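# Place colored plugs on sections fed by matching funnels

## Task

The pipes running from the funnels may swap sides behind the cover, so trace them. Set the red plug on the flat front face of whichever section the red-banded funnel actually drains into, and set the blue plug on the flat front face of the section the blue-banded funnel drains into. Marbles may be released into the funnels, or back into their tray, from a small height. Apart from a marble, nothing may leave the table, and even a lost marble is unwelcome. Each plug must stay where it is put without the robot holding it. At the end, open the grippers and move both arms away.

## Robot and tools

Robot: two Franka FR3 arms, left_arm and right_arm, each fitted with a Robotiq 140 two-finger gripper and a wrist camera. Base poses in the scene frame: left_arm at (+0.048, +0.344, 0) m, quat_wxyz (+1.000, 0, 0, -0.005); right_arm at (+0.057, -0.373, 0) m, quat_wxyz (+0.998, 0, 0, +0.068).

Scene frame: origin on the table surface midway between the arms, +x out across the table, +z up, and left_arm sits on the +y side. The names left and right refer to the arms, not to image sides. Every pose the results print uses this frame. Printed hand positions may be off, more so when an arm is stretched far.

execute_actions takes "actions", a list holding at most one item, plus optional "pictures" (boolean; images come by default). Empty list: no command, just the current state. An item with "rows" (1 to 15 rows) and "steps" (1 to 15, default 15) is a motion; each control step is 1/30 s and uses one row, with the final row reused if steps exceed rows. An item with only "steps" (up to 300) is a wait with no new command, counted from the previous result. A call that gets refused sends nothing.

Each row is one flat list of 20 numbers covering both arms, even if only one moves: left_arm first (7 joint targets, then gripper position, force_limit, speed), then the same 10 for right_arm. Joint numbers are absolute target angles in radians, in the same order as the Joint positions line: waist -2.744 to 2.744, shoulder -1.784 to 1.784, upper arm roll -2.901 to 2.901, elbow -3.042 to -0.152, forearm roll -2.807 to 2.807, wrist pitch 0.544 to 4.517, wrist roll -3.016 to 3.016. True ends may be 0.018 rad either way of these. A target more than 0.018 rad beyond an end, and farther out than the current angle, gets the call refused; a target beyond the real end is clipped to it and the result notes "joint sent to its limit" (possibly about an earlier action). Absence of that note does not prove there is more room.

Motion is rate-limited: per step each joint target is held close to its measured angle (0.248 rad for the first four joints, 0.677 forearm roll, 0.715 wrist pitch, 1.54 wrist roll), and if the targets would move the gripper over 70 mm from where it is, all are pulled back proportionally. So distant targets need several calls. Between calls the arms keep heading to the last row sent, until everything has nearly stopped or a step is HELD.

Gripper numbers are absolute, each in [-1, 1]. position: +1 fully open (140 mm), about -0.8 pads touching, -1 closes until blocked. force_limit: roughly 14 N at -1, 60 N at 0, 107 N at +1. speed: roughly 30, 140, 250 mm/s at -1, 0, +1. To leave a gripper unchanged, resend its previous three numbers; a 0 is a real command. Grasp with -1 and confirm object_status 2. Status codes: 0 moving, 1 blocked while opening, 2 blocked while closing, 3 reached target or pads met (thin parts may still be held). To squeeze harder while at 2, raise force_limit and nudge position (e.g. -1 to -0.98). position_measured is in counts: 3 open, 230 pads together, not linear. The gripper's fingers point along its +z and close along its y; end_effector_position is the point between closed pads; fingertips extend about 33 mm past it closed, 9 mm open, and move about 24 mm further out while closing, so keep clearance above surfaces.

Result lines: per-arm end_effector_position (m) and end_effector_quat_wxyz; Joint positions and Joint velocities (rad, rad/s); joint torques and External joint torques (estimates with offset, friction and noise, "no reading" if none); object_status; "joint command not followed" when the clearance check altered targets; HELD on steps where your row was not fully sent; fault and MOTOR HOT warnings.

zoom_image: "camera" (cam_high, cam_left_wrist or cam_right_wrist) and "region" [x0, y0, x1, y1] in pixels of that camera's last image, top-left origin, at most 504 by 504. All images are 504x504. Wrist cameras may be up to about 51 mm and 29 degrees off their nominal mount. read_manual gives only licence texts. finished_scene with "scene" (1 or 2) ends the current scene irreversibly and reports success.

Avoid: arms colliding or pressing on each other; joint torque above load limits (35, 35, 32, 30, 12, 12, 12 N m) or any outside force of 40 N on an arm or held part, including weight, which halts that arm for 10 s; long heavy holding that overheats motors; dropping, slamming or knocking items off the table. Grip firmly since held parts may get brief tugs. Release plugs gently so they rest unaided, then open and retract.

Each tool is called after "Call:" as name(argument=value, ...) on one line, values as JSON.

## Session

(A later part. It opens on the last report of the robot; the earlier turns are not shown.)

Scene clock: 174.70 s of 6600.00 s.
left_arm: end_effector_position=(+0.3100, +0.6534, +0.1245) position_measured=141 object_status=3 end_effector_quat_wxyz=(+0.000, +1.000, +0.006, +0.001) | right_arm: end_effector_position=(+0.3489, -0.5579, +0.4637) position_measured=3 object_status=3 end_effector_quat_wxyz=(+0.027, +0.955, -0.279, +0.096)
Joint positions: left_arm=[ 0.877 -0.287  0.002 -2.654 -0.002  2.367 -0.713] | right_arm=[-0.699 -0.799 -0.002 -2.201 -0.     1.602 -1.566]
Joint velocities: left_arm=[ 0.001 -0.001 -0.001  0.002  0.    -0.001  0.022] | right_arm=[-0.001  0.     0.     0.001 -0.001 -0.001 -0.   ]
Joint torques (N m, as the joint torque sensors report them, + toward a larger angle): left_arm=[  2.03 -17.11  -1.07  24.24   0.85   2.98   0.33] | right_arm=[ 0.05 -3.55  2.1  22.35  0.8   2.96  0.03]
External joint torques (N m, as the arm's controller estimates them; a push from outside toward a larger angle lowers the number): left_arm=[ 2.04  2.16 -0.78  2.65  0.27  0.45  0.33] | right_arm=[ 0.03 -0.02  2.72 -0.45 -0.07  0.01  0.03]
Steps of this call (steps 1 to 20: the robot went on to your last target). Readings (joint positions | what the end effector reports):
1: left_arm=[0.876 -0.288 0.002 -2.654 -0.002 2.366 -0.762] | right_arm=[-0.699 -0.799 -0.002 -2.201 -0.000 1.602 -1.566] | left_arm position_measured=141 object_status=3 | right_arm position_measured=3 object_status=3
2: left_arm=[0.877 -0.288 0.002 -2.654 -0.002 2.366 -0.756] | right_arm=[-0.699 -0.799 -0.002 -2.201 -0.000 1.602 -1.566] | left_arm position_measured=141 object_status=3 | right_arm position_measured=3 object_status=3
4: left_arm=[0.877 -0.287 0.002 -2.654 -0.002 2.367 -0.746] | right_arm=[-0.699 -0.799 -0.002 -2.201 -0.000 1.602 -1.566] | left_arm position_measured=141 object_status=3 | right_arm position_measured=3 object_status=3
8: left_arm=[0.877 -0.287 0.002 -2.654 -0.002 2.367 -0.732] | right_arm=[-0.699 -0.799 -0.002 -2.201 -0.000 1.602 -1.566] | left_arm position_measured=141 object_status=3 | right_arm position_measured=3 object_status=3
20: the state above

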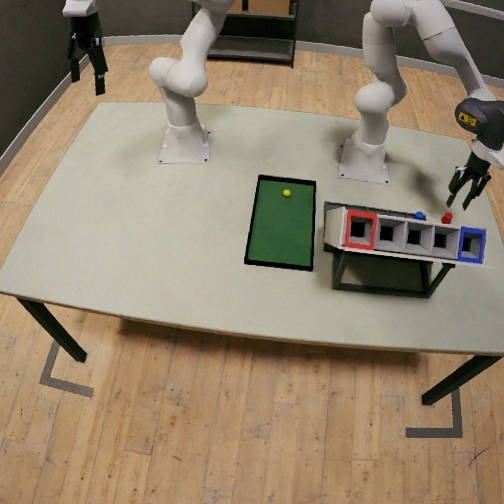

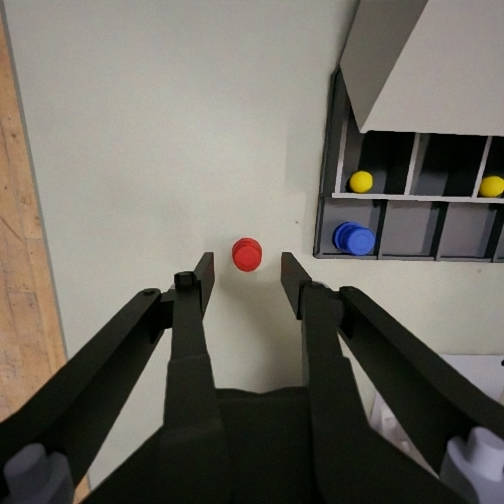

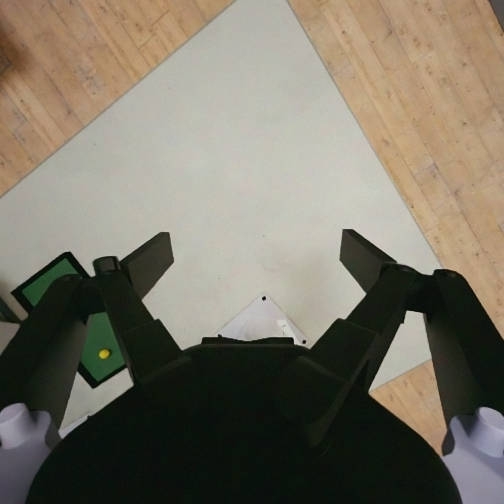

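Call:
execute_actions(actions=[{"rows":[[0.881,-0.265,0,-2.662,0,2.42,-0.702,-0.1,-0.4,-0.4,-0.7,-0.8,0,-2.2,0,1.6,-1.57,1,0,0],[0.881,-0.245,0,-2.669,0,2.46,-0.702,-0.1,-0.4,-0.4,-0.7,-0.8,0,-2.2,0,1.6,-1.57,1,0,0],[0.881,-0.225,0,-2.676,0,2.5,-0.702,-0.1,-0.4,-0.4,-0.7,-0.8,0,-2.2,0,1.6,-1.57,1,0,0],[0.881,-0.205,0,-2.683,0,2.54,-0.702,-0.1,-0.4,-0.4,-0.7,-0.8,0,-2.2,0,1.6,-1.57,1,0,0],[0.881,-0.185,0,-2.689,0,2.57,-0.702,-0.1,-0.4,-0.4,-0.7,-0.8,0,-2.2,0,1.6,-1.57,1,0,0],[0.881,-0.165,0,-2.695,0,2.59,-0.702,-0.1,-0.4,-0.4,-0.7,-0.8,0,-2.2,0,1.6,-1.57,1,0,0],[0.881,-0.14,0,-2.701,0,2.59,-0.702,-0.1,-0.4,-0.4,-0.7,-0.8,0,-2.2,0,1.6,-1.57,1,0,0],[0.881,-0.118,0,-2.707,0,2.59,-0.702,-0.1,-0.4,-0.4,-0.7,-0.8,0,-2.2,0,1.6,-1.57,1,0,0]]}], pictures=false)

Call:
execute_actions(actions=[{"steps":6}], pictures=false)

Call:
execute_actions(actions=[{"rows":[[0.881,-0.118,0,-2.707,0,2.59,-0.702,-1,-0.4,-0.4,-0.7,-0.8,0,-2.2,0,1.6,-1.57,1,0,0]]}], pictures=false)

Call:
execute_actions(actions=[{"steps":6}])

Call:
execute_actions(actions=[{"rows":[[0.881,-0.38,0,-2.63,0,2.25,-0.8,-1,-0.4,-0.4,-0.7,-0.8,0,-2.2,0,1.6,-1.57,1,0,0]],"steps":12}], pictures=false)

Call:
execute_actions(actions=[{"rows":[[0.118,-0.736,0,-2.915,0,2.147,-1.462,-1,-0.4,-0.4,-0.7,-0.8,0,-2.2,0,1.6,-1.57,1,0,0]]}], pictures=false)

Call:
execute_actions(actions=[{"steps":30}])

Scene clock: 199.93 s of 6600.00 s.
left_arm: end_effector_position=(+0.3076, +0.6509, +0.0625) position_measured=141 object_status=3 end_effector_quat_wxyz=(+0.005, +1.000, +0.002, -0.004) | right_arm: end_effector_position=(+0.3489, -0.5579, +0.4637) position_measured=3 object_status=3 end_effector_quat_wxyz=(+0.027, +0.955, -0.279, +0.096)
Joint positions: left_arm=[ 0.879 -0.138 -0.    -2.697 -0.002  2.545 -0.706] | right_arm=[-0.699 -0.799 -0.002 -2.201 -0.     1.602 -1.566]
Joint velocities: left_arm=[ 0.001  0.001 -0.     0.    -0.    -0.001 -0.001] | right_arm=[ 0.     0.001 -0.    -0.001  0.    -0.     0.001]
Joint torques (N m, as the joint torque sensors report them, + toward a larger angle): left_arm=[  0.02 -17.61   0.05  18.51   0.43   2.67   0.13] | right_arm=[-0.33 -3.58  0.81 23.13  0.93  2.85  0.11]
External joint torques (N m, as the arm's controller estimates them; a push from outside toward a larger angle lowers the number): left_arm=[-0.01  4.31  0.15 -0.5  -0.02  0.19  0.13] | right_arm=[-0.32 -0.05  1.49  0.36  0.06 -0.09  0.1 ]
FORCE FAULT: contact force on the left arm reached its limit, and that arm stopped for 10 seconds. The contact can be on any part of that arm, not only on its tool. That arm's remaining commands of this call were not run. That arm holds still and accepts commands again. Move the arm away from the contact; if what it grips holds it there, let go first. Pushing or pulling that hard again can fault the arm again.
The stop of the left arm began at step 153 of this call (marked STOPPED below). From that step on that arm followed nothing that you had sent. 3 of its steps, steps kept back included, did not run and will not run. Nothing is kept back now, and the robot has no last target.
Steps of this call (steps 1 to 30: the robot went on to your last target; steps 31 to 140: nothing new was sent; then 10.13 s passed at rest; steps 141 to 155: all 15 steps of this action; steps 156 to 453: the stop continued). Readings (joint positions | what the end effector reports):
141: left_arm=[0.877 -0.284 0.001 -2.654 -0.002 2.376 -0.706] | right_arm=[-0.699 -0.799 -0.002 -2.201 -0.000 1.602 -1.566] | left_arm position_measured=141 object_status=3 | right_arm position_measured=3 object_status=3
142: left_arm=[0.878 -0.276 0.001 -2.656 -0.002 2.391 -0.706] | right_arm=[-0.699 -0.799 -0.002 -2.201 -0.000 1.602 -1.566] | left_arm position_measured=141 object_status=3 | right_arm position_measured=3 object_status=3
144: left_arm=[0.878 -0.247 0.001 -2.665 -0.002 2.433 -0.706] | right_arm=[-0.699 -0.799 -0.002 -2.201 -0.000 1.602 -1.566] | left_arm position_measured=141 object_status=3 | right_arm position_measured=3 object_status=3
148: left_arm=[0.879 -0.167 0.001 -2.690 -0.002 2.517 -0.706] | right_arm=[-0.699 -0.799 -0.002 -2.201 -0.000 1.602 -1.566] | left_arm position_measured=141 object_status=3 | right_arm position_measured=3 object_status=3
153: left_arm=[0.879 -0.139 -0.000 -2.697 -0.002 2.545 -0.706] | right_arm=[-0.699 -0.799 -0.002 -2.201 -0.000 1.602 -1.566] | left_arm position_measured=141 object_status=3 | right_arm position_measured=3 object_status=3 STOPPED (the left arm)
453: the state above

Scene clock: 199.97 s of 6600.00 s.
left_arm: end_effector_position=(+0.3076, +0.6509, +0.0625) position_measured=141 object_status=3 end_effector_quat_wxyz=(+0.005, +1.000, +0.002, -0.004) | right_arm: end_effector_position=(+0.3489, -0.5579, +0.4637) position_measured=3 object_status=3 end_effector_quat_wxyz=(+0.027, +0.955, -0.279, +0.096)
Joint positions: left_arm=[ 0.879 -0.138 -0.    -2.697 -0.002  2.545 -0.706] | right_arm=[-0.699 -0.799 -0.002 -2.201 -0.     1.602 -1.566]
Joint velocities: left_arm=[-0.     0.    -0.    -0.001 -0.001  0.001  0.   ] | right_arm=[ 0.     0.    -0.001  0.001  0.     0.001  0.   ]
Joint torques (N m, as the joint torque sensors report them, + toward a larger angle): left_arm=[  0.51 -17.77  -0.44  18.79   0.32   2.78   0.15] | right_arm=[-0.99 -4.09  2.21 21.79  0.85  2.91 -0.07]
External joint torques (N m, as the arm's controller estimates them; a push from outside toward a larger angle lowers the number): left_arm=[ 0.52  4.25 -0.29 -0.25 -0.14  0.29  0.15] | right_arm=[-0.99 -0.43  2.9  -1.12 -0.02 -0.05 -0.07]
A stop began in an earlier call of the same reply, so what this call sent did not run. Send another action.
Steps of this call (step 1: nothing new was sent). Readings (joint positions | what the end effector reports):
1: the state above

Scene clock: 200.00 s of 6600.00 s.
left_arm: end_effector_position=(+0.3076, +0.6509, +0.0625) position_measured=141 object_status=3 end_effector_quat_wxyz=(+0.005, +1.000, +0.002, -0.004) | right_arm: end_effector_position=(+0.3489, -0.5579, +0.4637) position_measured=3 object_status=3 end_effector_quat_wxyz=(+0.027, +0.955, -0.279, +0.096)
Joint positions: left_arm=[ 0.879 -0.138 -0.    -2.697 -0.002  2.545 -0.706] | right_arm=[-0.699 -0.799 -0.002 -2.201 -0.     1.602 -1.566]
Joint velocities: left_arm=[-0.001 -0.    -0.002 -0.001  0.    -0.    -0.001] | right_arm=[0.    0.    0.001 0.    0.    0.001 0.001]
Joint torques (N m, as the joint torque sensors report them, + toward a larger angle): left_arm=[  0.06 -17.69  -0.33  18.04   0.49   2.78   0.14] | right_arm=[-0.85 -4.21  1.2  23.    0.92  2.86 -0.04]
External joint torques (N m, as the arm's controller estimates them; a push from outside toward a larger angle lowers the number): left_arm=[ 0.12  4.31 -0.13 -1.01  0.03  0.29  0.13] | right_arm=[-0.87 -0.73  1.83  0.25  0.05 -0.08 -0.05]
A stop began in an earlier call of the same reply, so what this call sent did not run. Send another action.
Steps of this call (step 1: nothing new was sent). Readings (joint positions | what the end effector reports):
1: the state above

Scene clock: 200.03 s of 6600.00 s.
left_arm: end_effector_position=(+0.3076, +0.6509, +0.0625) position_measured=141 object_status=3 end_effector_quat_wxyz=(+0.005, +1.000, +0.002, -0.004) | right_arm: end_effector_position=(+0.3489, -0.5579, +0.4637) position_measured=3 object_status=3 end_effector_quat_wxyz=(+0.027, +0.955, -0.279, +0.096)
Joint positions: left_arm=[ 0.879 -0.138 -0.    -2.697 -0.002  2.545 -0.706] | right_arm=[-0.699 -0.799 -0.002 -2.201 -0.     1.602 -1.566]
Joint velocities: left_arm=[-0.001 -0.     0.     0.001 -0.     0.001  0.001] | right_arm=[-0.    -0.001  0.     0.    -0.     0.     0.   ]
Joint torques (N m, as the joint torque sensors report them, + toward a larger angle): left_arm=[ -0.17 -17.95  -0.01  18.55   0.25   2.78   0.14] | right_arm=[ 0.48 -4.57  1.54 22.68  0.86  2.99 -0.13]
External joint torques (N m, as the arm's controller estimates them; a push from outside toward a larger angle lowers the number): left_arm=[-0.21  4.07  0.08 -0.54 -0.2   0.28  0.14] | right_arm=[ 0.5  -0.97  2.25 -0.14  0.    0.04 -0.14]
A stop began in an earlier call of the same reply, so what this call sent did not run. Send another action.
Steps of this call (step 1: nothing new was sent). Readings (joint positions | what the end effector reports):
1: the state above

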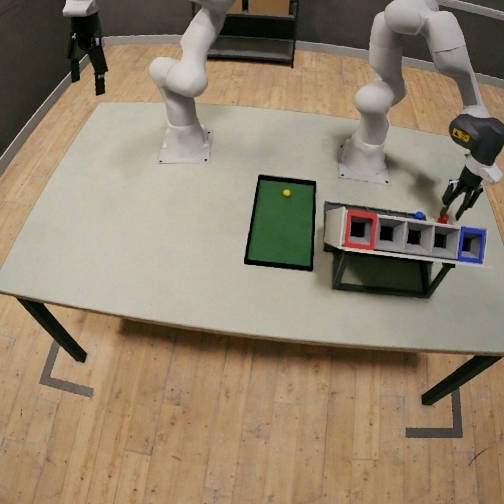

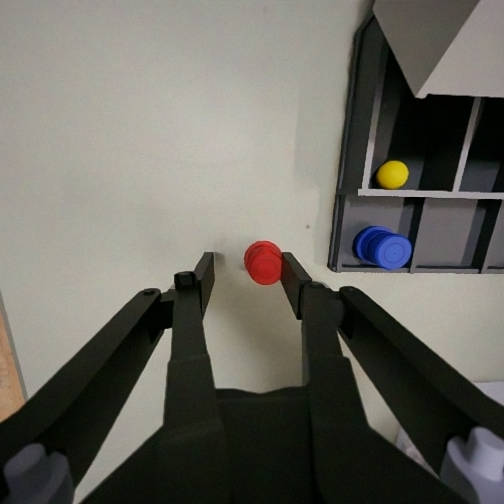

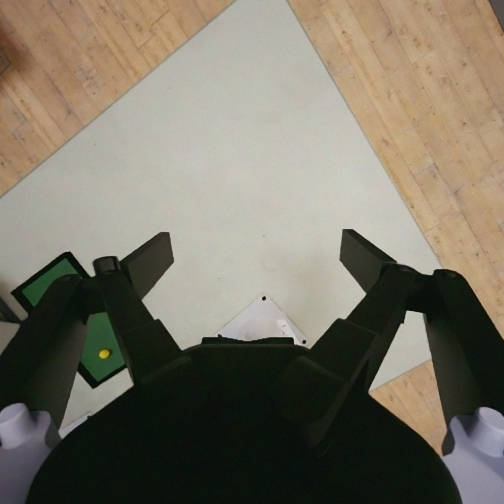

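Scene clock: 200.07 s of 6600.00 s.
left_arm: end_effector_position=(+0.3076, +0.6509, +0.0625) position_measured=141 object_status=3 end_effector_quat_wxyz=(+0.005, +1.000, +0.002, -0.004) | right_arm: end_effector_position=(+0.3489, -0.5579, +0.4637) position_measured=3 object_status=3 end_effector_quat_wxyz=(+0.027, +0.955, -0.279, +0.096)
Joint positions: left_arm=[ 0.879 -0.138 -0.    -2.697 -0.002  2.545 -0.706] | right_arm=[-0.699 -0.799 -0.002 -2.201 -0.     1.602 -1.566]
Joint velocities: left_arm=[-0.001  0.     0.    -0.001 -0.001 -0.    -0.001] | right_arm=[-0.001 -0.    -0.    -0.001  0.    -0.    -0.   ]
Joint torques (N m, as the joint torque sensors report them, + toward a larger angle): left_arm=[  0.23 -17.66  -0.41  18.55   0.33   2.77   0.03] | right_arm=[-0.4  -3.64  1.97 22.43  0.94  2.83  0.02]
External joint torques (N m, as the arm's controller estimates them; a push from outside toward a larger angle lowers the number): left_arm=[ 0.21  4.26 -0.29 -0.42 -0.12  0.29  0.03] | right_arm=[-0.38 -0.17  2.67 -0.32  0.08 -0.11  0.01]
A stop began in an earlier call of the same reply, so what this call sent did not run. Send another action.
Steps of this call (step 1: nothing new was sent). Readings (joint positions | what the end effector reports):
1: the state above

Scene clock: 200.10 s of 6600.00 s.
left_arm: end_effector_position=(+0.3076, +0.6509, +0.0625) position_measured=141 object_status=3 end_effector_quat_wxyz=(+0.005, +1.000, +0.002, -0.004) | right_arm: end_effector_position=(+0.3489, -0.5579, +0.4637) position_measured=3 object_status=3 end_effector_quat_wxyz=(+0.027, +0.955, -0.279, +0.096)
Joint positions: left_arm=[ 0.879 -0.138 -0.    -2.697 -0.002  2.545 -0.706] | right_arm=[-0.699 -0.799 -0.002 -2.201 -0.     1.602 -1.566]
Joint velocities: left_arm=[-0.001  0.001 -0.001  0.001  0.     0.001  0.001] | right_arm=[ 0.     0.001  0.     0.    -0.     0.002  0.001]
Joint torques (N m, as the joint torque sensors report them, + toward a larger angle): left_arm=[  0.45 -17.33  -0.28  17.91   0.34   2.74   0.1 ] | right_arm=[-0.4  -3.92  1.13 21.79  0.96  2.82 -0.14]
External joint torques (N m, as the arm's controller estimates them; a push from outside toward a larger angle lowers the number): left_arm=[ 0.51  4.7  -0.1  -1.22 -0.12  0.23  0.1 ] | right_arm=[-0.43 -0.4   1.77 -1.02  0.09 -0.13 -0.14]
A stop began in an earlier call of the same reply, so what this call sent did not run. Send another action.
Steps of this call (step 1: nothing new was sent). Readings (joint positions | what the end effector reports):
1: the state above

Scene clock: 200.13 s of 6600.00 s.
left_arm: end_effector_position=(+0.3076, +0.6509, +0.0625) position_measured=141 object_status=3 end_effector_quat_wxyz=(+0.005, +1.000, +0.002, -0.004) | right_arm: end_effector_position=(+0.3489, -0.5579, +0.4637) position_measured=3 object_status=3 end_effector_quat_wxyz=(+0.027, +0.955, -0.279, +0.096)
Joint positions: left_arm=[ 0.879 -0.138 -0.    -2.697 -0.002  2.545 -0.706] | right_arm=[-0.699 -0.799 -0.002 -2.201 -0.     1.602 -1.566]
Joint velocities: left_arm=[ 0.     0.     0.001  0.     0.    -0.    -0.   ] | right_arm=[ 0.001  0.001 -0.     0.    -0.     0.     0.001]
Joint torques (N m, as the joint torque sensors report them, + toward a larger angle): left_arm=[ -0.33 -17.9    0.1   18.08   0.38   2.8    0.07] | right_arm=[-0.4  -3.33  1.49 22.53  0.87  2.83 -0.07]
External joint torques (N m, as the arm's controller estimates them; a push from outside toward a larger angle lowers the number): left_arm=[-0.43  4.07  0.14 -0.92 -0.07  0.32  0.07] | right_arm=[-0.41  0.17  2.17 -0.24  0.01 -0.11 -0.08]
A stop began in an earlier call of the same reply, so what this call sent did not run. Send another action.
Steps of this call (step 1: nothing new was sent). Readings (joint positions | what the end effector reports):
1: the state above

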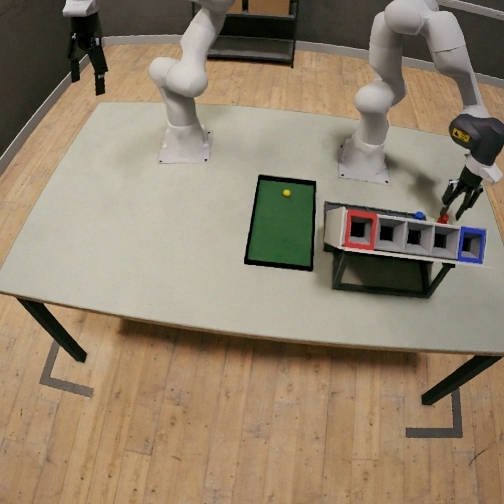

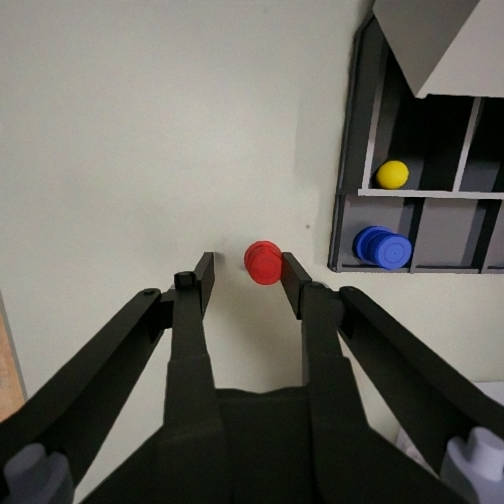

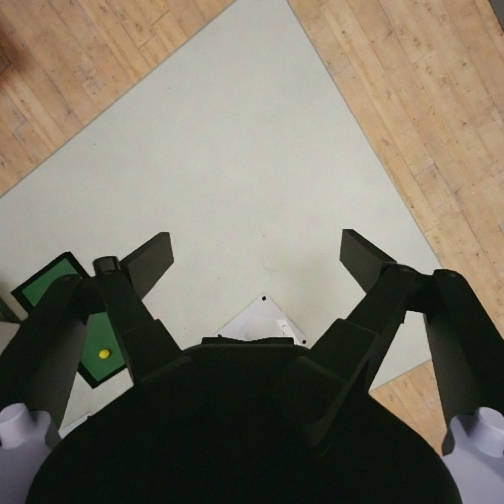

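Call:
execute_actions(actions=[{"rows":[[0.879,-0.17,0,-2.69,0,2.52,-0.72,0.1,-0.4,-0.4,-0.7,-0.8,0,-2.2,0,1.6,-1.57,1,0,0],[0.879,-0.2,0,-2.69,0,2.49,-0.72,0.1,-0.4,-0.4,-0.7,-0.8,0,-2.2,0,1.6,-1.57,1,0,0],[0.879,-0.22,0,-2.69,0,2.49,-0.72,0.1,-0.4,-0.4,-0.7,-0.8,0,-2.2,0,1.6,-1.57,1,0,0],[0.879,-0.22,0,-2.69,0,2.49,-0.72,0.1,-0.4,-0.4,-0.7,-0.8,0,-2.2,0,1.6,-1.57,1,0,0],[0.879,-0.22,0,-2.69,0,2.49,-0.72,0.1,-0.4,-0.4,-0.7,-0.8,0,-2.2,0,1.6,-1.57,1,0,0],[0.879,-0.22,0,-2.7,0,2.49,-0.72,0.1,-0.4,-0.4,-0.7,-0.8,0,-2.2,0,1.6,-1.57,1,0,0],[0.836,-0.224,0,-2.716,0,2.492,-0.745,0.1,-0.4,-0.4,-0.7,-0.8,0,-2.2,0,1.6,-1.57,1,0,0]]}], pictures=false)

Call:
execute_actions(actions=[{"steps":8}])

Scene clock: 206.83 s of 6600.00 s.
left_arm: end_effector_position=(+0.3171, +0.6375, +0.0852) position_measured=117 object_status=3 end_effector_quat_wxyz=(-0.001, +1.000, -0.006, +0.002) | right_arm: end_effector_position=(+0.3489, -0.5579, +0.4637) position_measured=3 object_status=3 end_effector_quat_wxyz=(+0.027, +0.955, -0.279, +0.096)
Joint positions: left_arm=[ 0.839 -0.222 -0.    -2.714 -0.002  2.497 -0.73 ] | right_arm=[-0.699 -0.799 -0.002 -2.201 -0.     1.602 -1.566]
Joint velocities: left_arm=[-0.007 -0.     0.001 -0.004 -0.001 -0.017 -0.036] | right_arm=[0.001 0.001 0.    0.001 0.001 0.    0.001]
Joint torques (N m, as the joint torque sensors report them, + toward a larger angle): left_arm=[ -1.55 -21.61   1.13  21.36   0.82   2.22  -0.01] | right_arm=[ 0.05 -3.73  1.53 22.99  0.86  2.82  0.04]
External joint torques (N m, as the arm's controller estimates them; a push from outside toward a larger angle lowers the number): left_arm=[-1.62 -1.39  1.25  1.1   0.32 -0.37 -0.01] | right_arm=[ 0.   -0.21  2.12  0.18 -0.02 -0.13  0.03]
Steps of this call (steps 1 to 90: nothing new was sent; then 3.20 s passed at rest; steps 91 to 105: all 15 steps of this action). Readings (joint positions | what the end effector reports):
91: left_arm=[0.879 -0.143 -0.000 -2.697 -0.002 2.541 -0.707] | right_arm=[-0.699 -0.799 -0.002 -2.201 -0.000 1.602 -1.566] | left_arm position_measured=141 object_status=0 | right_arm position_measured=3 object_status=3
92: left_arm=[0.879 -0.156 -0.000 -2.697 -0.002 2.531 -0.708] | right_arm=[-0.699 -0.799 -0.002 -2.201 -0.000 1.602 -1.566] | left_arm position_measured=137 object_status=0 | right_arm position_measured=3 object_status=3
94: left_arm=[0.879 -0.190 -0.000 -2.695 -0.002 2.518 -0.709] | right_arm=[-0.699 -0.799 -0.002 -2.201 -0.000 1.602 -1.566] | left_arm position_measured=126 object_status=0 | right_arm position_measured=3 object_status=3
98: left_arm=[0.860 -0.220 0.003 -2.701 -0.002 2.508 -0.717] | right_arm=[-0.699 -0.799 -0.002 -2.201 -0.000 1.602 -1.566] | left_arm position_measured=117 object_status=0 | right_arm position_measured=3 object_status=3
105: the state above

Scene clock: 207.10 s of 6600.00 s.
left_arm: end_effector_position=(+0.3168, +0.6368, +0.0850) position_measured=117 object_status=3 end_effector_quat_wxyz=(-0.001, +1.000, -0.003, +0.001) | right_arm: end_effector_position=(+0.3489, -0.5579, +0.4637) position_measured=3 object_status=3 end_effector_quat_wxyz=(+0.027, +0.955, -0.279, +0.096)
Joint positions: left_arm=[ 0.838 -0.222 -0.    -2.714 -0.002  2.495 -0.736] | right_arm=[-0.699 -0.799 -0.002 -2.201 -0.     1.602 -1.566]
Joint velocities: left_arm=[-0.001 -0.     0.     0.001  0.    -0.003 -0.016] | right_arm=[ 0.    -0.     0.001  0.001 -0.001 -0.001 -0.001]
Joint torques (N m, as the joint torque sensors report them, + toward a larger angle): left_arm=[ -1.55 -21.73  -0.28  21.88   0.87   2.14  -0.06] | right_arm=[ 0.39 -3.7   0.87 21.27  0.9   2.74 -0.02]
External joint torques (N m, as the arm's controller estimates them; a push from outside toward a larger angle lowers the number): left_arm=[-1.49 -1.68 -0.01  1.79  0.36 -0.41 -0.06] | right_arm=[ 0.39 -0.17  1.53 -1.54  0.03 -0.21 -0.03]
Steps of this call (steps 1 to 8: the robot went on to your last target). Readings (joint positions | what the end effector reports):
1: left_arm=[0.839 -0.222 -0.000 -2.714 -0.002 2.497 -0.731] | right_arm=[-0.699 -0.799 -0.002 -2.201 -0.000 1.602 -1.566] | left_arm position_measured=117 object_status=3 | right_arm position_measured=3 object_status=3
2: left_arm=[0.838 -0.222 -0.000 -2.714 -0.002 2.497 -0.732] | right_arm=[-0.699 -0.799 -0.002 -2.201 -0.000 1.602 -1.566] | left_arm position_measured=117 object_status=3 | right_arm position_measured=3 object_status=3
4: left_arm=[0.838 -0.222 -0.000 -2.714 -0.002 2.496 -0.734] | right_arm=[-0.699 -0.799 -0.002 -2.201 -0.000 1.602 -1.566] | left_arm position_measured=117 object_status=3 | right_arm position_measured=3 object_status=3
8: the state above

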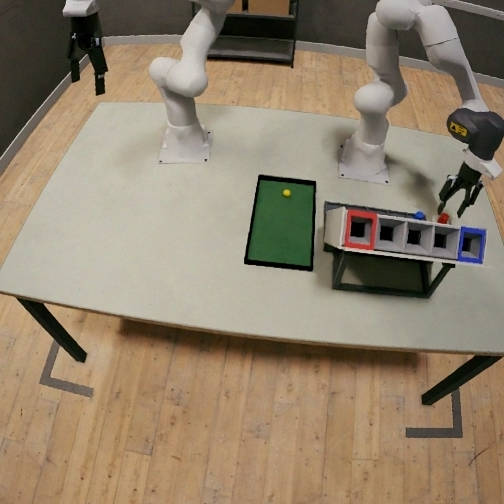

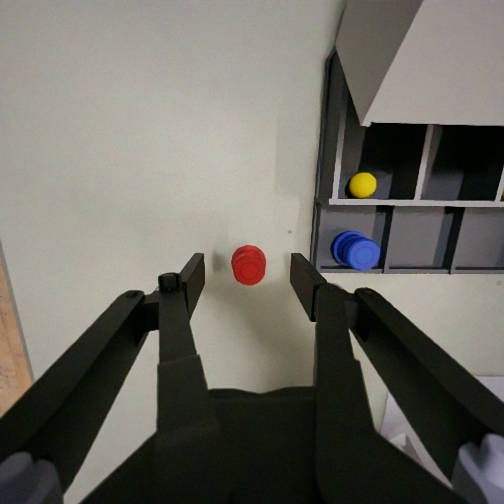

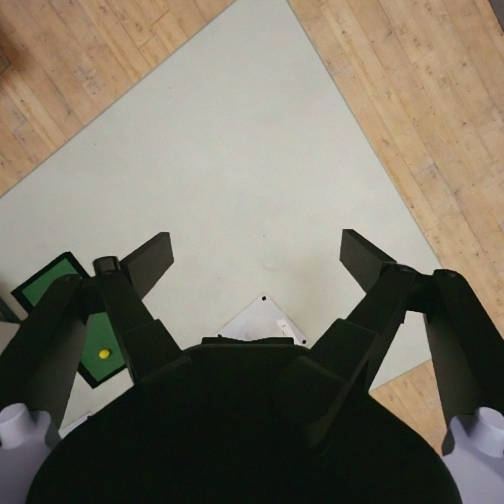

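Top at v≈269 → x≈0.314; good.

Call:
execute_actions(actions=[{"rows":[[0.84,-0.2,0,-2.722,0,2.54,-0.74,0.1,-0.4,-0.4,-0.7,-0.8,0,-2.2,0,1.6,-1.57,1,0,0],[0.84,-0.18,0,-2.727,0,2.57,-0.74,0.1,-0.4,-0.4,-0.7,-0.8,0,-2.2,0,1.6,-1.57,1,0,0],[0.84,-0.16,0,-2.732,0,2.592,-0.74,0.1,-0.4,-0.4,-0.7,-0.8,0,-2.2,0,1.6,-1.57,1,0,0],[0.84,-0.144,0,-2.736,0,2.592,-0.74,0.1,-0.4,-0.4,-0.7,-0.8,0,-2.2,0,1.6,-1.57,1,0,0]]}], pictures=false)

Call:
execute_actions(actions=[{"rows":[[0.84,-0.144,0,-2.736,0,2.592,-0.74,-1,-0.4,-0.4,-0.7,-0.8,0,-2.2,0,1.6,-1.57,1,0,0]]}], pictures=false)

Call:
execute_actions(actions=[{"steps":12}])

Call:
execute_actions(actions=[{"rows":[[0.84,-0.41,0,-2.65,0,2.24,-0.8,-1,-0.4,-0.4,-0.7,-0.8,0,-2.2,0,1.6,-1.57,1,0,0]],"steps":13}], pictures=false)

Call:
execute_actions(actions=[{"rows":[[0.118,-0.736,0,-2.915,0,2.147,-1.462,-1,-0.4,-0.4,-0.7,-0.8,0,-2.2,0,1.6,-1.57,1,0,0]]}], pictures=false)

Call:
execute_actions(actions=[{"steps":30}])

Scene clock: 215.03 s of 6600.00 s.
left_arm: end_effector_position=(+0.3134, +0.6332, +0.0544) position_measured=117 object_status=3 end_effector_quat_wxyz=(+0.003, +1.000, -0.000, -0.002) | right_arm: end_effector_position=(+0.3489, -0.5579, +0.4637) position_measured=3 object_status=3 end_effector_quat_wxyz=(+0.027, +0.955, -0.279, +0.096)
Joint positions: left_arm=[ 0.838 -0.146 -0.    -2.736 -0.002  2.583 -0.741] | right_arm=[-0.699 -0.799 -0.002 -2.201 -0.     1.602 -1.566]
Joint velocities: left_arm=[ 0.001 -0.    -0.001 -0.002  0.     0.038  0.002] | right_arm=[-0.     0.001 -0.001  0.    -0.001  0.    -0.001]
Joint torques (N m, as the joint torque sensors report them, + toward a larger angle): left_arm=[  1.32 -20.49  -0.68  20.58   0.78   2.79   0.18] | right_arm=[-0.48 -4.12  1.46 22.63  0.92  2.93 -0.07]
External joint torques (N m, as the arm's controller estimates them; a push from outside toward a larger angle lowers the number): left_arm=[ 1.3   0.73 -0.56  2.11  0.35  0.31  0.18] | right_arm=[-0.46 -0.69  2.16 -0.12  0.06 -0.01 -0.07]
Steps of this call (steps 1 to 30: the robot went on to your last target; steps 31 to 90: nothing new was sent; then 4.43 s passed at rest; steps 91 to 105: all 15 steps of this action). Readings (joint positions | what the end effector reports):
91: left_arm=[0.838 -0.219 -0.000 -2.715 -0.002 2.502 -0.741] | right_arm=[-0.699 -0.799 -0.002 -2.201 -0.000 1.602 -1.566] | left_arm position_measured=117 object_status=3 | right_arm position_measured=3 object_status=3
92: left_arm=[0.838 -0.210 -0.000 -2.716 -0.002 2.514 -0.741] | right_arm=[-0.699 -0.799 -0.002 -2.201 -0.000 1.602 -1.566] | left_arm position_measured=117 object_status=3 | right_arm position_measured=3 object_status=3
94: left_arm=[0.838 -0.183 -0.000 -2.722 -0.002 2.540 -0.741] | right_arm=[-0.699 -0.799 -0.002 -2.201 -0.000 1.602 -1.566] | left_arm position_measured=117 object_status=3 | right_arm position_measured=3 object_status=3
98: left_arm=[0.838 -0.148 -0.000 -2.736 -0.002 2.565 -0.741] | right_arm=[-0.699 -0.799 -0.002 -2.201 -0.000 1.602 -1.566] | left_arm position_measured=117 object_status=3 | right_arm position_measured=3 object_status=3
105: the state above

Scene clock: 215.53 s of 6600.00 s.
left_arm: end_effector_position=(+0.3148, +0.6347, +0.0550) position_measured=189 object_status=0 end_effector_quat_wxyz=(+0.001, +1.000, -0.000, -0.000) | right_arm: end_effector_position=(+0.3489, -0.5579, +0.4637) position_measured=3 object_status=3 end_effector_quat_wxyz=(+0.027, +0.955, -0.279, +0.096)
Joint positions: left_arm=[ 0.838 -0.146 -0.    -2.736 -0.002  2.589 -0.741] | right_arm=[-0.699 -0.799 -0.002 -2.201 -0.     1.602 -1.566]
Joint velocities: left_arm=[ 0.    -0.001  0.001  0.002  0.001  0.     0.   ] | right_arm=[-0.     0.001  0.001  0.    -0.001  0.    -0.001]
Joint torques (N m, as the joint torque sensors report them, + toward a larger angle): left_arm=[  0.82 -20.1   -0.35  20.75   0.87   2.91   0.2 ] | right_arm=[-0.72 -3.81  1.1  22.1   0.88  2.89 -0.07]
External joint torques (N m, as the arm's controller estimates them; a push from outside toward a larger angle lowers the number): left_arm=[ 0.77  1.06 -0.28  2.25  0.44  0.43  0.2 ] | right_arm=[-0.71 -0.32  1.76 -0.72  0.02 -0.06 -0.07]
Steps of this call (steps 1 to 15: all 15 steps of this action). Readings (joint positions | what the end effector reports):
1: left_arm=[0.838 -0.146 -0.000 -2.736 -0.002 2.584 -0.741] | right_arm=[-0.699 -0.799 -0.002 -2.201 -0.000 1.602 -1.566] | left_arm position_measured=117 object_status=0 | right_arm position_measured=3 object_status=3
2: left_arm=[0.838 -0.146 -0.000 -2.736 -0.002 2.585 -0.741] | right_arm=[-0.699 -0.799 -0.002 -2.201 -0.000 1.602 -1.566] | left_arm position_measured=121 object_status=0 | right_arm position_measured=3 object_status=3
4: left_arm=[0.838 -0.146 -0.000 -2.736 -0.002 2.587 -0.741] | right_arm=[-0.699 -0.799 -0.002 -2.201 -0.000 1.602 -1.566] | left_arm position_measured=132 object_status=0 | right_arm position_measured=3 object_status=3
8: left_arm=[0.838 -0.146 -0.000 -2.736 -0.002 2.588 -0.741] | right_arm=[-0.699 -0.799 -0.002 -2.201 -0.000 1.602 -1.566] | left_arm position_measured=152 object_status=0 | right_arm position_measured=3 object_status=3
15: the state above

Scene clock: 215.93 s of 6600.00 s.
left_arm: end_effector_position=(+0.3148, +0.6347, +0.0550) position_measured=191 object_status=2 end_effector_quat_wxyz=(+0.001, +1.000, -0.000, -0.000) | right_arm: end_effector_position=(+0.3489, -0.5579, +0.4637) position_measured=3 object_status=3 end_effector_quat_wxyz=(+0.027, +0.955, -0.279, +0.096)
Joint positions: left_arm=[ 0.838 -0.146 -0.    -2.736 -0.002  2.589 -0.741] | right_arm=[-0.699 -0.799 -0.002 -2.201 -0.     1.602 -1.566]
Joint velocities: left_arm=[-0.001 -0.001 -0.001 -0.     0.     0.     0.   ] | right_arm=[-0.     0.001 -0.     0.001  0.    -0.001  0.001]
Joint torques (N m, as the joint torque sensors report them, + toward a larger angle): left_arm=[  1.17 -19.52  -0.44  19.89   0.69   2.97   0.13] | right_arm=[-0.4  -3.57  1.3  22.43  0.93  2.93 -0.05]
External joint torques (N m, as the arm's controller estimates them; a push from outside toward a larger angle lowers the number): left_arm=[ 1.21  1.75 -0.26  1.33  0.25  0.45  0.13] | right_arm=[-0.38 -0.02  1.99 -0.41  0.06 -0.02 -0.06]
Steps of this call (steps 1 to 12: the robot went on to your last target). Readings (joint positions | what the end effector reports):
1: left_arm=[0.838 -0.146 -0.000 -2.736 -0.002 2.589 -0.741] | right_arm=[-0.699 -0.799 -0.002 -2.201 -0.000 1.602 -1.566] | left_arm position_measured=191 object_status=0 | right_arm position_measured=3 object_status=3
2: left_arm=[0.838 -0.146 -0.000 -2.736 -0.002 2.589 -0.741] | right_arm=[-0.699 -0.799 -0.002 -2.201 -0.000 1.602 -1.566] | left_arm position_measured=191 object_status=0 | right_arm position_measured=3 object_status=3
4: left_arm=[0.838 -0.146 -0.000 -2.736 -0.002 2.589 -0.741] | right_arm=[-0.699 -0.799 -0.002 -2.201 -0.000 1.602 -1.566] | left_arm position_measured=191 object_status=0 | right_arm position_measured=3 object_status=3
8: left_arm=[0.838 -0.146 -0.000 -2.736 -0.002 2.589 -0.741] | right_arm=[-0.699 -0.799 -0.002 -2.201 -0.000 1.602 -1.566] | left_arm position_measured=191 object_status=2 | right_arm position_measured=3 object_status=3
12: the state above

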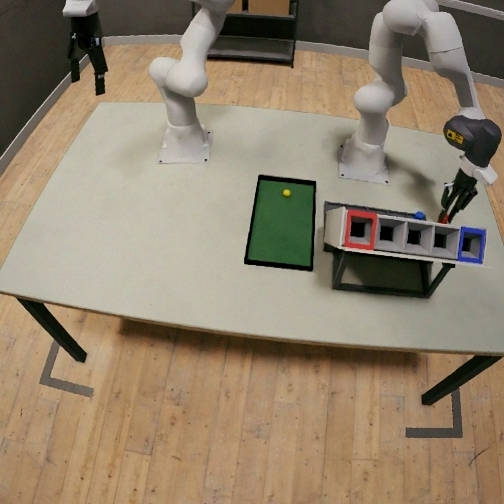

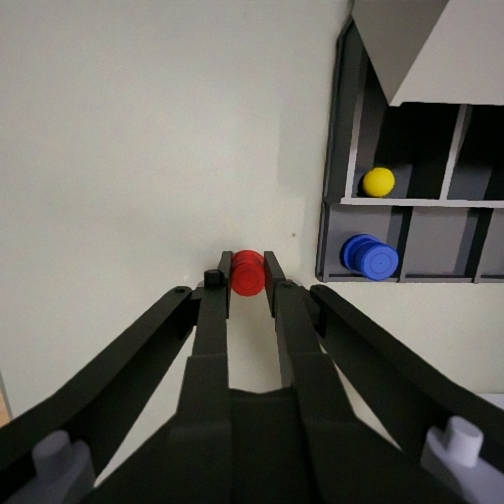

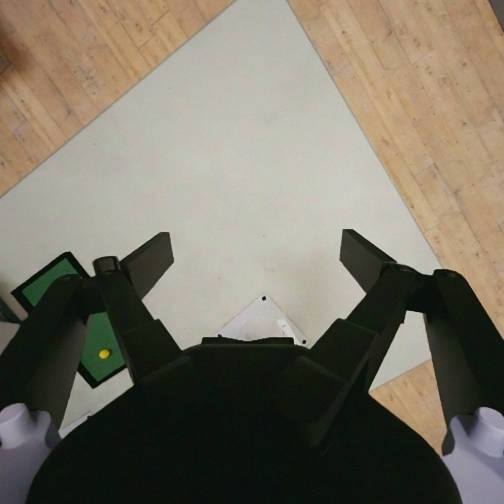

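Scene clock: 216.37 s of 6600.00 s.
left_arm: end_effector_position=(+0.3201, +0.6403, +0.1681) position_measured=191 object_status=2 end_effector_quat_wxyz=(-0.013, +1.000, +0.020, +0.014) | right_arm: end_effector_position=(+0.3489, -0.5579, +0.4637) position_measured=3 object_status=3 end_effector_quat_wxyz=(+0.027, +0.955, -0.279, +0.096)
Joint positions: left_arm=[ 0.838 -0.411 -0.    -2.648 -0.002  2.276 -0.781] | right_arm=[-0.699 -0.799 -0.002 -2.201 -0.     1.602 -1.566]
Joint velocities: left_arm=[-0.002  0.001 -0.001 -0.021 -0.001 -0.207 -0.048] | right_arm=[-0.    -0.001  0.    -0.002  0.001  0.001 -0.002]
Joint torques (N m, as the joint torque sensors report them, + toward a larger angle): left_arm=[  1.5  -15.52   0.02  23.89   0.94   2.53  -0.03] | right_arm=[-0.26 -3.84  1.01 22.26  0.89  2.85 -0.07]
External joint torques (N m, as the arm's controller estimates them; a push from outside toward a larger angle lowers the number): left_arm=[ 1.61  1.09  0.51  0.35  0.28 -0.26 -0.03] | right_arm=[-0.31 -0.27  1.63 -0.53  0.02 -0.1  -0.07]
Steps of this call (steps 1 to 13: all 13 steps of this action). Readings (joint positions | what the end effector reports):
1: left_arm=[0.838 -0.171 -0.000 -2.732 -0.002 2.544 -0.745] | right_arm=[-0.699 -0.799 -0.002 -2.201 -0.000 1.602 -1.566] | left_arm position_measured=191 object_status=2 | right_arm position_measured=3 object_status=3
2: left_arm=[0.838 -0.217 -0.000 -2.722 -0.002 2.503 -0.748] | right_arm=[-0.699 -0.799 -0.002 -2.201 -0.000 1.602 -1.566] | left_arm position_measured=191 object_status=2 | right_arm position_measured=3 object_status=3
4: left_arm=[0.838 -0.314 -0.000 -2.685 -0.002 2.425 -0.757] | right_arm=[-0.699 -0.799 -0.002 -2.201 -0.000 1.602 -1.566] | left_arm position_measured=191 object_status=2 | right_arm position_measured=3 object_status=3
8: left_arm=[0.838 -0.406 -0.000 -2.644 -0.002 2.332 -0.771] | right_arm=[-0.699 -0.799 -0.002 -2.201 -0.000 1.602 -1.566] | left_arm position_measured=191 object_status=2 | right_arm position_measured=3 object_status=3
13: the state above

Scene clock: 216.87 s of 6600.00 s.
left_arm: end_effector_position=(+0.3406, +0.3816, +0.1515) position_measured=191 object_status=2 end_effector_quat_wxyz=(+0.001, +0.996, -0.087, -0.008) | right_arm: end_effector_position=(+0.3489, -0.5579, +0.4637) position_measured=3 object_status=3 end_effector_quat_wxyz=(+0.027, +0.955, -0.279, +0.096)
Joint positions: left_arm=[ 0.14  -0.731 -0.005 -2.911 -0.001  2.163 -1.269] | right_arm=[-0.699 -0.799 -0.002 -2.201 -0.     1.602 -1.566]
Joint velocities: left_arm=[-0.282 -0.029  0.008 -0.042 -0.001 -0.084 -0.622] | right_arm=[-0.001  0.     0.001  0.    -0.001  0.     0.002]
Joint torques (N m, as the joint torque sensors report them, + toward a larger angle): left_arm=[ 0.6  -6.24  1.39 24.42  0.88  2.34  0.03] | right_arm=[-0.92 -4.09  1.64 22.41  0.86  2.84  0.01]
External joint torques (N m, as the arm's controller estimates them; a push from outside toward a larger angle lowers the number): left_arm=[-1.75 -0.42  0.4   0.8   0.12 -0.25  0.03] | right_arm=[-0.87 -0.66  2.35 -0.34  0.   -0.1   0.01]
Steps of this call (steps 1 to 15: all 15 steps of this action). Readings (joint positions | what the end effector reports):
1: left_arm=[0.813 -0.435 0.009 -2.674 -0.001 2.270 -0.811] | right_arm=[-0.699 -0.799 -0.002 -2.201 -0.000 1.602 -1.566] | left_arm position_measured=191 object_status=2 | right_arm position_measured=3 object_status=3
2: left_arm=[0.778 -0.471 0.009 -2.711 -0.001 2.260 -0.842] | right_arm=[-0.699 -0.799 -0.002 -2.201 -0.000 1.602 -1.566] | left_arm position_measured=191 object_status=2 | right_arm position_measured=3 object_status=3
4: left_arm=[0.689 -0.554 0.007 -2.782 -0.001 2.238 -0.913] | right_arm=[-0.699 -0.799 -0.002 -2.201 -0.000 1.602 -1.566] | left_arm position_measured=191 object_status=2 | right_arm position_measured=3 object_status=3
8: left_arm=[0.451 -0.682 0.002 -2.872 -0.001 2.199 -1.064] | right_arm=[-0.699 -0.799 -0.002 -2.201 -0.000 1.602 -1.566] | left_arm position_measured=191 object_status=2 | right_arm position_measured=3 object_status=3
15: the state above

Scene clock: 217.87 s of 6600.00 s.
left_arm: end_effector_position=(+0.3360, +0.3756, +0.1497) position_measured=191 object_status=2 end_effector_quat_wxyz=(+0.002, +1.000, -0.005, -0.015) | right_arm: end_effector_position=(+0.3489, -0.5579, +0.4637) position_measured=3 object_status=3 end_effector_quat_wxyz=(+0.027, +0.955, -0.279, +0.096)
Joint positions: left_arm=[ 0.12  -0.734 -0.002 -2.914 -0.001  2.15  -1.451] | right_arm=[-0.699 -0.799 -0.002 -2.201 -0.     1.602 -1.566]
Joint velocities: left_arm=[-0.001 -0.001 -0.001  0.    -0.    -0.    -0.025] | right_arm=[-0.001 -0.     0.     0.    -0.     0.001  0.   ]
Joint torques (N m, as the joint torque sensors report them, + toward a larger angle): left_arm=[-1.48 -6.27  0.25 24.27  0.83  2.12 -0.07] | right_arm=[-0.75 -4.62  0.8  22.36  0.89  2.9  -0.12]
External joint torques (N m, as the arm's controller estimates them; a push from outside toward a larger angle lowers the number): left_arm=[-1.43 -0.37  0.94  1.1   0.12 -0.33 -0.07] | right_arm=[-0.74 -1.07  1.48 -0.47  0.02 -0.05 -0.13]
Steps of this call (steps 1 to 30: the robot went on to your last target). Readings (joint positions | what the end effector reports):
1: left_arm=[0.132 -0.732 -0.005 -2.912 -0.001 2.160 -1.289] | right_arm=[-0.699 -0.799 -0.002 -2.201 -0.000 1.602 -1.566] | left_arm position_measured=191 object_status=2 | right_arm position_measured=3 object_status=3
2: left_arm=[0.128 -0.733 -0.004 -2.913 -0.001 2.158 -1.306] | right_arm=[-0.699 -0.799 -0.002 -2.201 -0.000 1.602 -1.566] | left_arm position_measured=191 object_status=2 | right_arm position_measured=3 object_status=3
4: left_arm=[0.123 -0.733 -0.003 -2.913 -0.001 2.155 -1.336] | right_arm=[-0.699 -0.799 -0.002 -2.201 -0.000 1.602 -1.566] | left_arm position_measured=191 object_status=2 | right_arm position_measured=3 object_status=3
8: left_arm=[0.121 -0.733 -0.002 -2.914 -0.001 2.152 -1.379] | right_arm=[-0.699 -0.799 -0.002 -2.201 -0.000 1.602 -1.566] | left_arm position_measured=191 object_status=2 | right_arm position_measured=3 object_status=3
30: the state above

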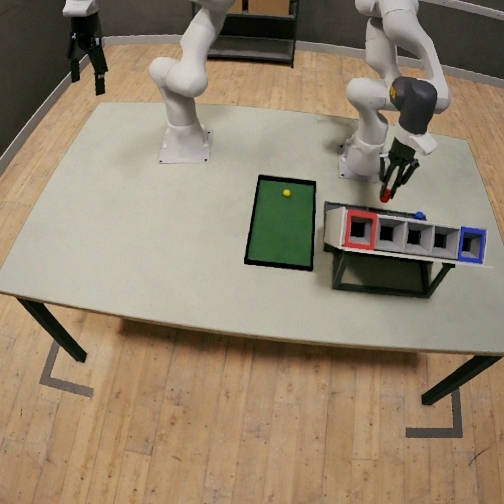

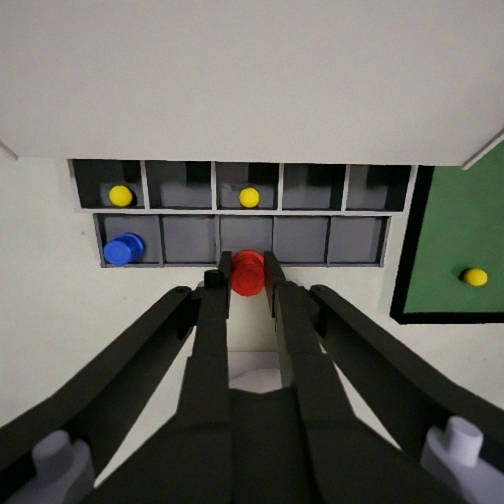

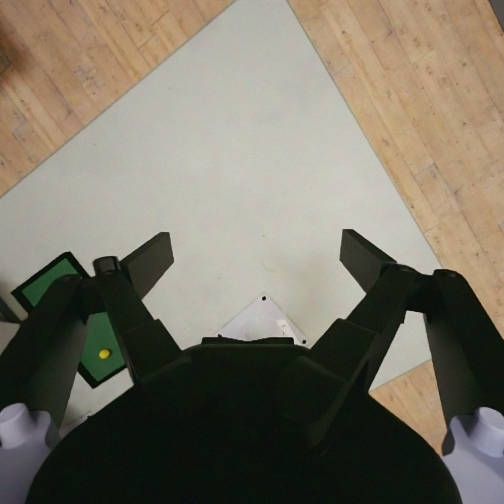

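Call:
execute_actions(actions=[{"rows":[[0.12,-0.71,0,-2.93,0,2.22,-1.462,-1,-0.4,-0.4,-0.7,-0.8,0,-2.2,0,1.6,-1.57,1,0,0],[0.12,-0.69,0,-2.94,0,2.27,-1.462,-1,-0.4,-0.4,-0.7,-0.8,0,-2.2,0,1.6,-1.57,1,0,0],[0.12,-0.67,0,-2.95,0,2.32,-1.462,-1,-0.4,-0.4,-0.7,-0.8,0,-2.2,0,1.6,-1.57,1,0,0],[0.12,-0.65,0,-2.96,0,2.37,-1.462,-1,-0.4,-0.4,-0.7,-0.8,0,-2.2,0,1.6,-1.57,1,0,0],[0.12,-0.63,0,-2.97,0,2.39,-1.462,-1,-0.4,-0.4,-0.7,-0.8,0,-2.2,0,1.6,-1.57,1,0,0],[0.12,-0.6,0,-2.982,0,2.39,-1.462,-1,-0.4,-0.4,-0.7,-0.8,0,-2.2,0,1.6,-1.57,1,0,0],[0.12,-0.577,0,-2.994,0,2.39,-1.462,-1,-0.4,-0.4,-0.7,-0.8,0,-2.2,0,1.6,-1.57,1,0,0]]}], pictures=false)

Call:
execute_actions(actions=[{"rows":[[0.12,-0.57,0,-2.997,0,2.42,-1.462,-1,-0.4,-0.4,-0.7,-0.8,0,-2.2,0,1.6,-1.57,1,0,0],[0.12,-0.562,0,-3.0,0,2.44,-1.462,-1,-0.4,-0.4,-0.7,-0.8,0,-2.2,0,1.6,-1.57,1,0,0],[0.12,-0.554,0,-3.003,0,2.46,-1.462,-1,-0.4,-0.4,-0.7,-0.8,0,-2.2,0,1.6,-1.57,1,0,0],[0.12,-0.546,0,-3.006,0,2.475,-1.462,-1,-0.4,-0.4,-0.7,-0.8,0,-2.2,0,1.6,-1.57,1,0,0],[0.12,-0.538,0,-3.009,0,2.482,-1.462,-1,-0.4,-0.4,-0.7,-0.8,0,-2.2,0,1.6,-1.57,1,0,0],[0.12,-0.53,0,-3.012,0,2.482,-1.462,-1,-0.4,-0.4,-0.7,-0.8,0,-2.2,0,1.6,-1.57,1,0,0],[0.12,-0.52,0,-3.016,0,2.482,-1.462,-1,-0.4,-0.4,-0.7,-0.8,0,-2.2,0,1.6,-1.57,1,0,0],[0.12,-0.51,0,-3.019,0,2.482,-1.462,-1,-0.4,-0.4,-0.7,-0.8,0,-2.2,0,1.6,-1.57,1,0,0]]}])

Scene clock: 226.80 s of 6600.00 s.
left_arm: end_effector_position=(+0.3319, +0.3752, +0.0881) position_measured=191 object_status=2 end_effector_quat_wxyz=(+0.002, +1.000, -0.002, -0.023) | right_arm: end_effector_position=(+0.3489, -0.5579, +0.4637) position_measured=3 object_status=3 end_effector_quat_wxyz=(+0.027, +0.955, -0.279, +0.096)
Joint positions: left_arm=[ 0.12  -0.579 -0.002 -2.994 -0.001  2.369 -1.458] | right_arm=[-0.699 -0.799 -0.002 -2.201 -0.     1.602 -1.566]
Joint velocities: left_arm=[ 0.001  0.001 -0.001 -0.001 -0.     0.113 -0.001] | right_arm=[ 0.001  0.001 -0.    -0.001  0.001 -0.    -0.001]
Joint torques (N m, as the joint torque sensors report them, + toward a larger angle): left_arm=[-0.09 -6.69 -0.07 22.89  0.78  2.94 -0.08] | right_arm=[-1.1  -4.04  1.1  23.14  0.83  2.92 -0.06]
External joint torques (N m, as the arm's controller estimates them; a push from outside toward a larger angle lowers the number): left_arm=[-0.11  1.67  0.44  2.24  0.21  0.6  -0.08] | right_arm=[-1.1  -0.53  1.8   0.36 -0.04 -0.02 -0.07]
Steps of this call (steps 1 to 15: the robot went on to your last target; steps 16 to 90: nothing new was sent; then 5.43 s passed at rest; steps 91 to 105: all 15 steps of this action). Readings (joint positions | what the end effector reports):
91: left_arm=[0.120 -0.730 -0.002 -2.916 -0.001 2.161 -1.458] | right_arm=[-0.699 -0.799 -0.002 -2.201 -0.000 1.602 -1.566] | left_arm position_measured=191 object_status=2 | right_arm position_measured=3 object_status=3
92: left_arm=[0.120 -0.721 -0.002 -2.921 -0.001 2.180 -1.458] | right_arm=[-0.699 -0.799 -0.002 -2.201 -0.000 1.602 -1.566] | left_arm position_measured=191 object_status=2 | right_arm position_measured=3 object_status=3
94: left_arm=[0.120 -0.691 -0.002 -2.937 -0.001 2.234 -1.458] | right_arm=[-0.699 -0.799 -0.002 -2.201 -0.000 1.602 -1.566] | left_arm position_measured=191 object_status=2 | right_arm position_measured=3 object_status=3
98: left_arm=[0.120 -0.609 -0.002 -2.976 -0.001 2.319 -1.458] | right_arm=[-0.699 -0.799 -0.002 -2.201 -0.000 1.602 -1.566] | left_arm position_measured=191 object_status=2 | right_arm position_measured=3 object_status=3
105: the state above

Scene clock: 227.30 s of 6600.00 s.
left_arm: end_effector_position=(+0.3341, +0.3754, +0.0674) position_measured=191 object_status=2 end_effector_quat_wxyz=(+0.002, +1.000, -0.002, -0.017) | right_arm: end_effector_position=(+0.3489, -0.5579, +0.4637) position_measured=3 object_status=3 end_effector_quat_wxyz=(+0.027, +0.955, -0.279, +0.096)
Joint positions: left_arm=[ 0.12  -0.512 -0.002 -3.018 -0.001  2.471 -1.458] | right_arm=[-0.699 -0.799 -0.002 -2.201 -0.     1.602 -1.566]
Joint velocities: left_arm=[ 0.     0.005 -0.001 -0.     0.001  0.048  0.001] | right_arm=[-0.    -0.    -0.001 -0.     0.001 -0.001 -0.001]
Joint torques (N m, as the joint torque sensors report them, + toward a larger angle): left_arm=[-0.15 -7.45 -0.34 21.22  0.69  2.84 -0.14] | right_arm=[-1.47 -3.78  1.46 22.79  0.95  2.87 -0.03]
External joint torques (N m, as the arm's controller estimates them; a push from outside toward a larger angle lowers the number): left_arm=[-0.18  2.14  0.11  1.54  0.18  0.43 -0.14] | right_arm=[-1.43 -0.31  2.2   0.05  0.09 -0.06 -0.03]
Steps of this call (steps 1 to 15: all 15 steps of this action). Readings (joint positions | what the end effector reports):
1: left_arm=[0.120 -0.578 -0.002 -2.995 -0.001 2.377 -1.458] | right_arm=[-0.699 -0.799 -0.002 -2.201 -0.000 1.602 -1.566] | left_arm position_measured=191 object_status=2 | right_arm position_measured=3 object_status=3
2: left_arm=[0.120 -0.574 -0.002 -2.995 -0.001 2.388 -1.458] | right_arm=[-0.699 -0.799 -0.002 -2.201 -0.000 1.602 -1.566] | left_arm position_measured=191 object_status=2 | right_arm position_measured=3 object_status=3
4: left_arm=[0.120 -0.563 -0.002 -2.998 -0.001 2.413 -1.458] | right_arm=[-0.699 -0.799 -0.002 -2.201 -0.000 1.602 -1.566] | left_arm position_measured=191 object_status=2 | right_arm position_measured=3 object_status=3
8: left_arm=[0.120 -0.532 -0.002 -3.010 -0.001 2.450 -1.458] | right_arm=[-0.699 -0.799 -0.002 -2.201 -0.000 1.602 -1.566] | left_arm position_measured=191 object_status=2 | right_arm position_measured=3 object_status=3
15: the state above

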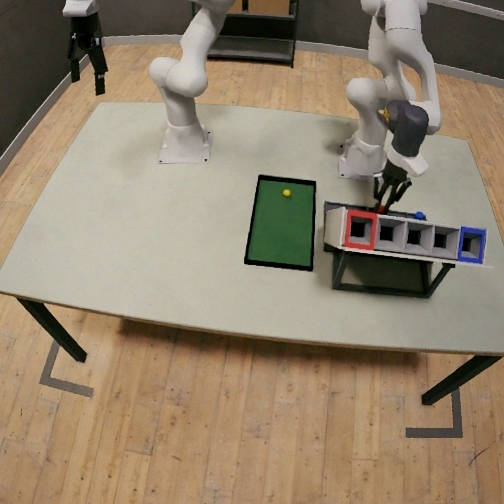

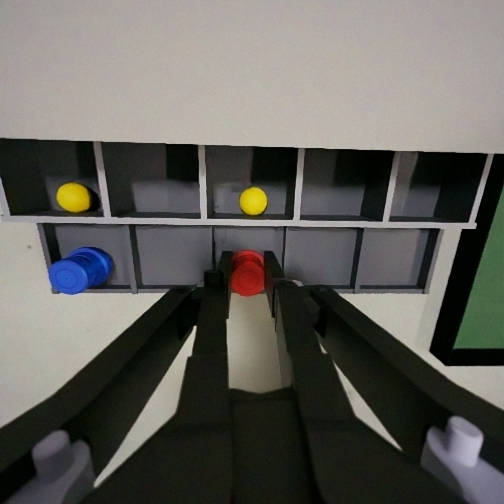

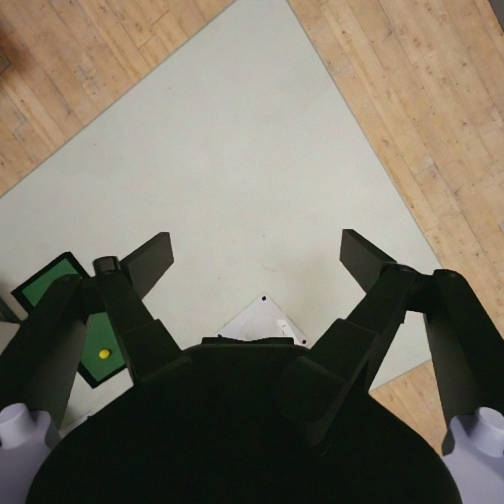

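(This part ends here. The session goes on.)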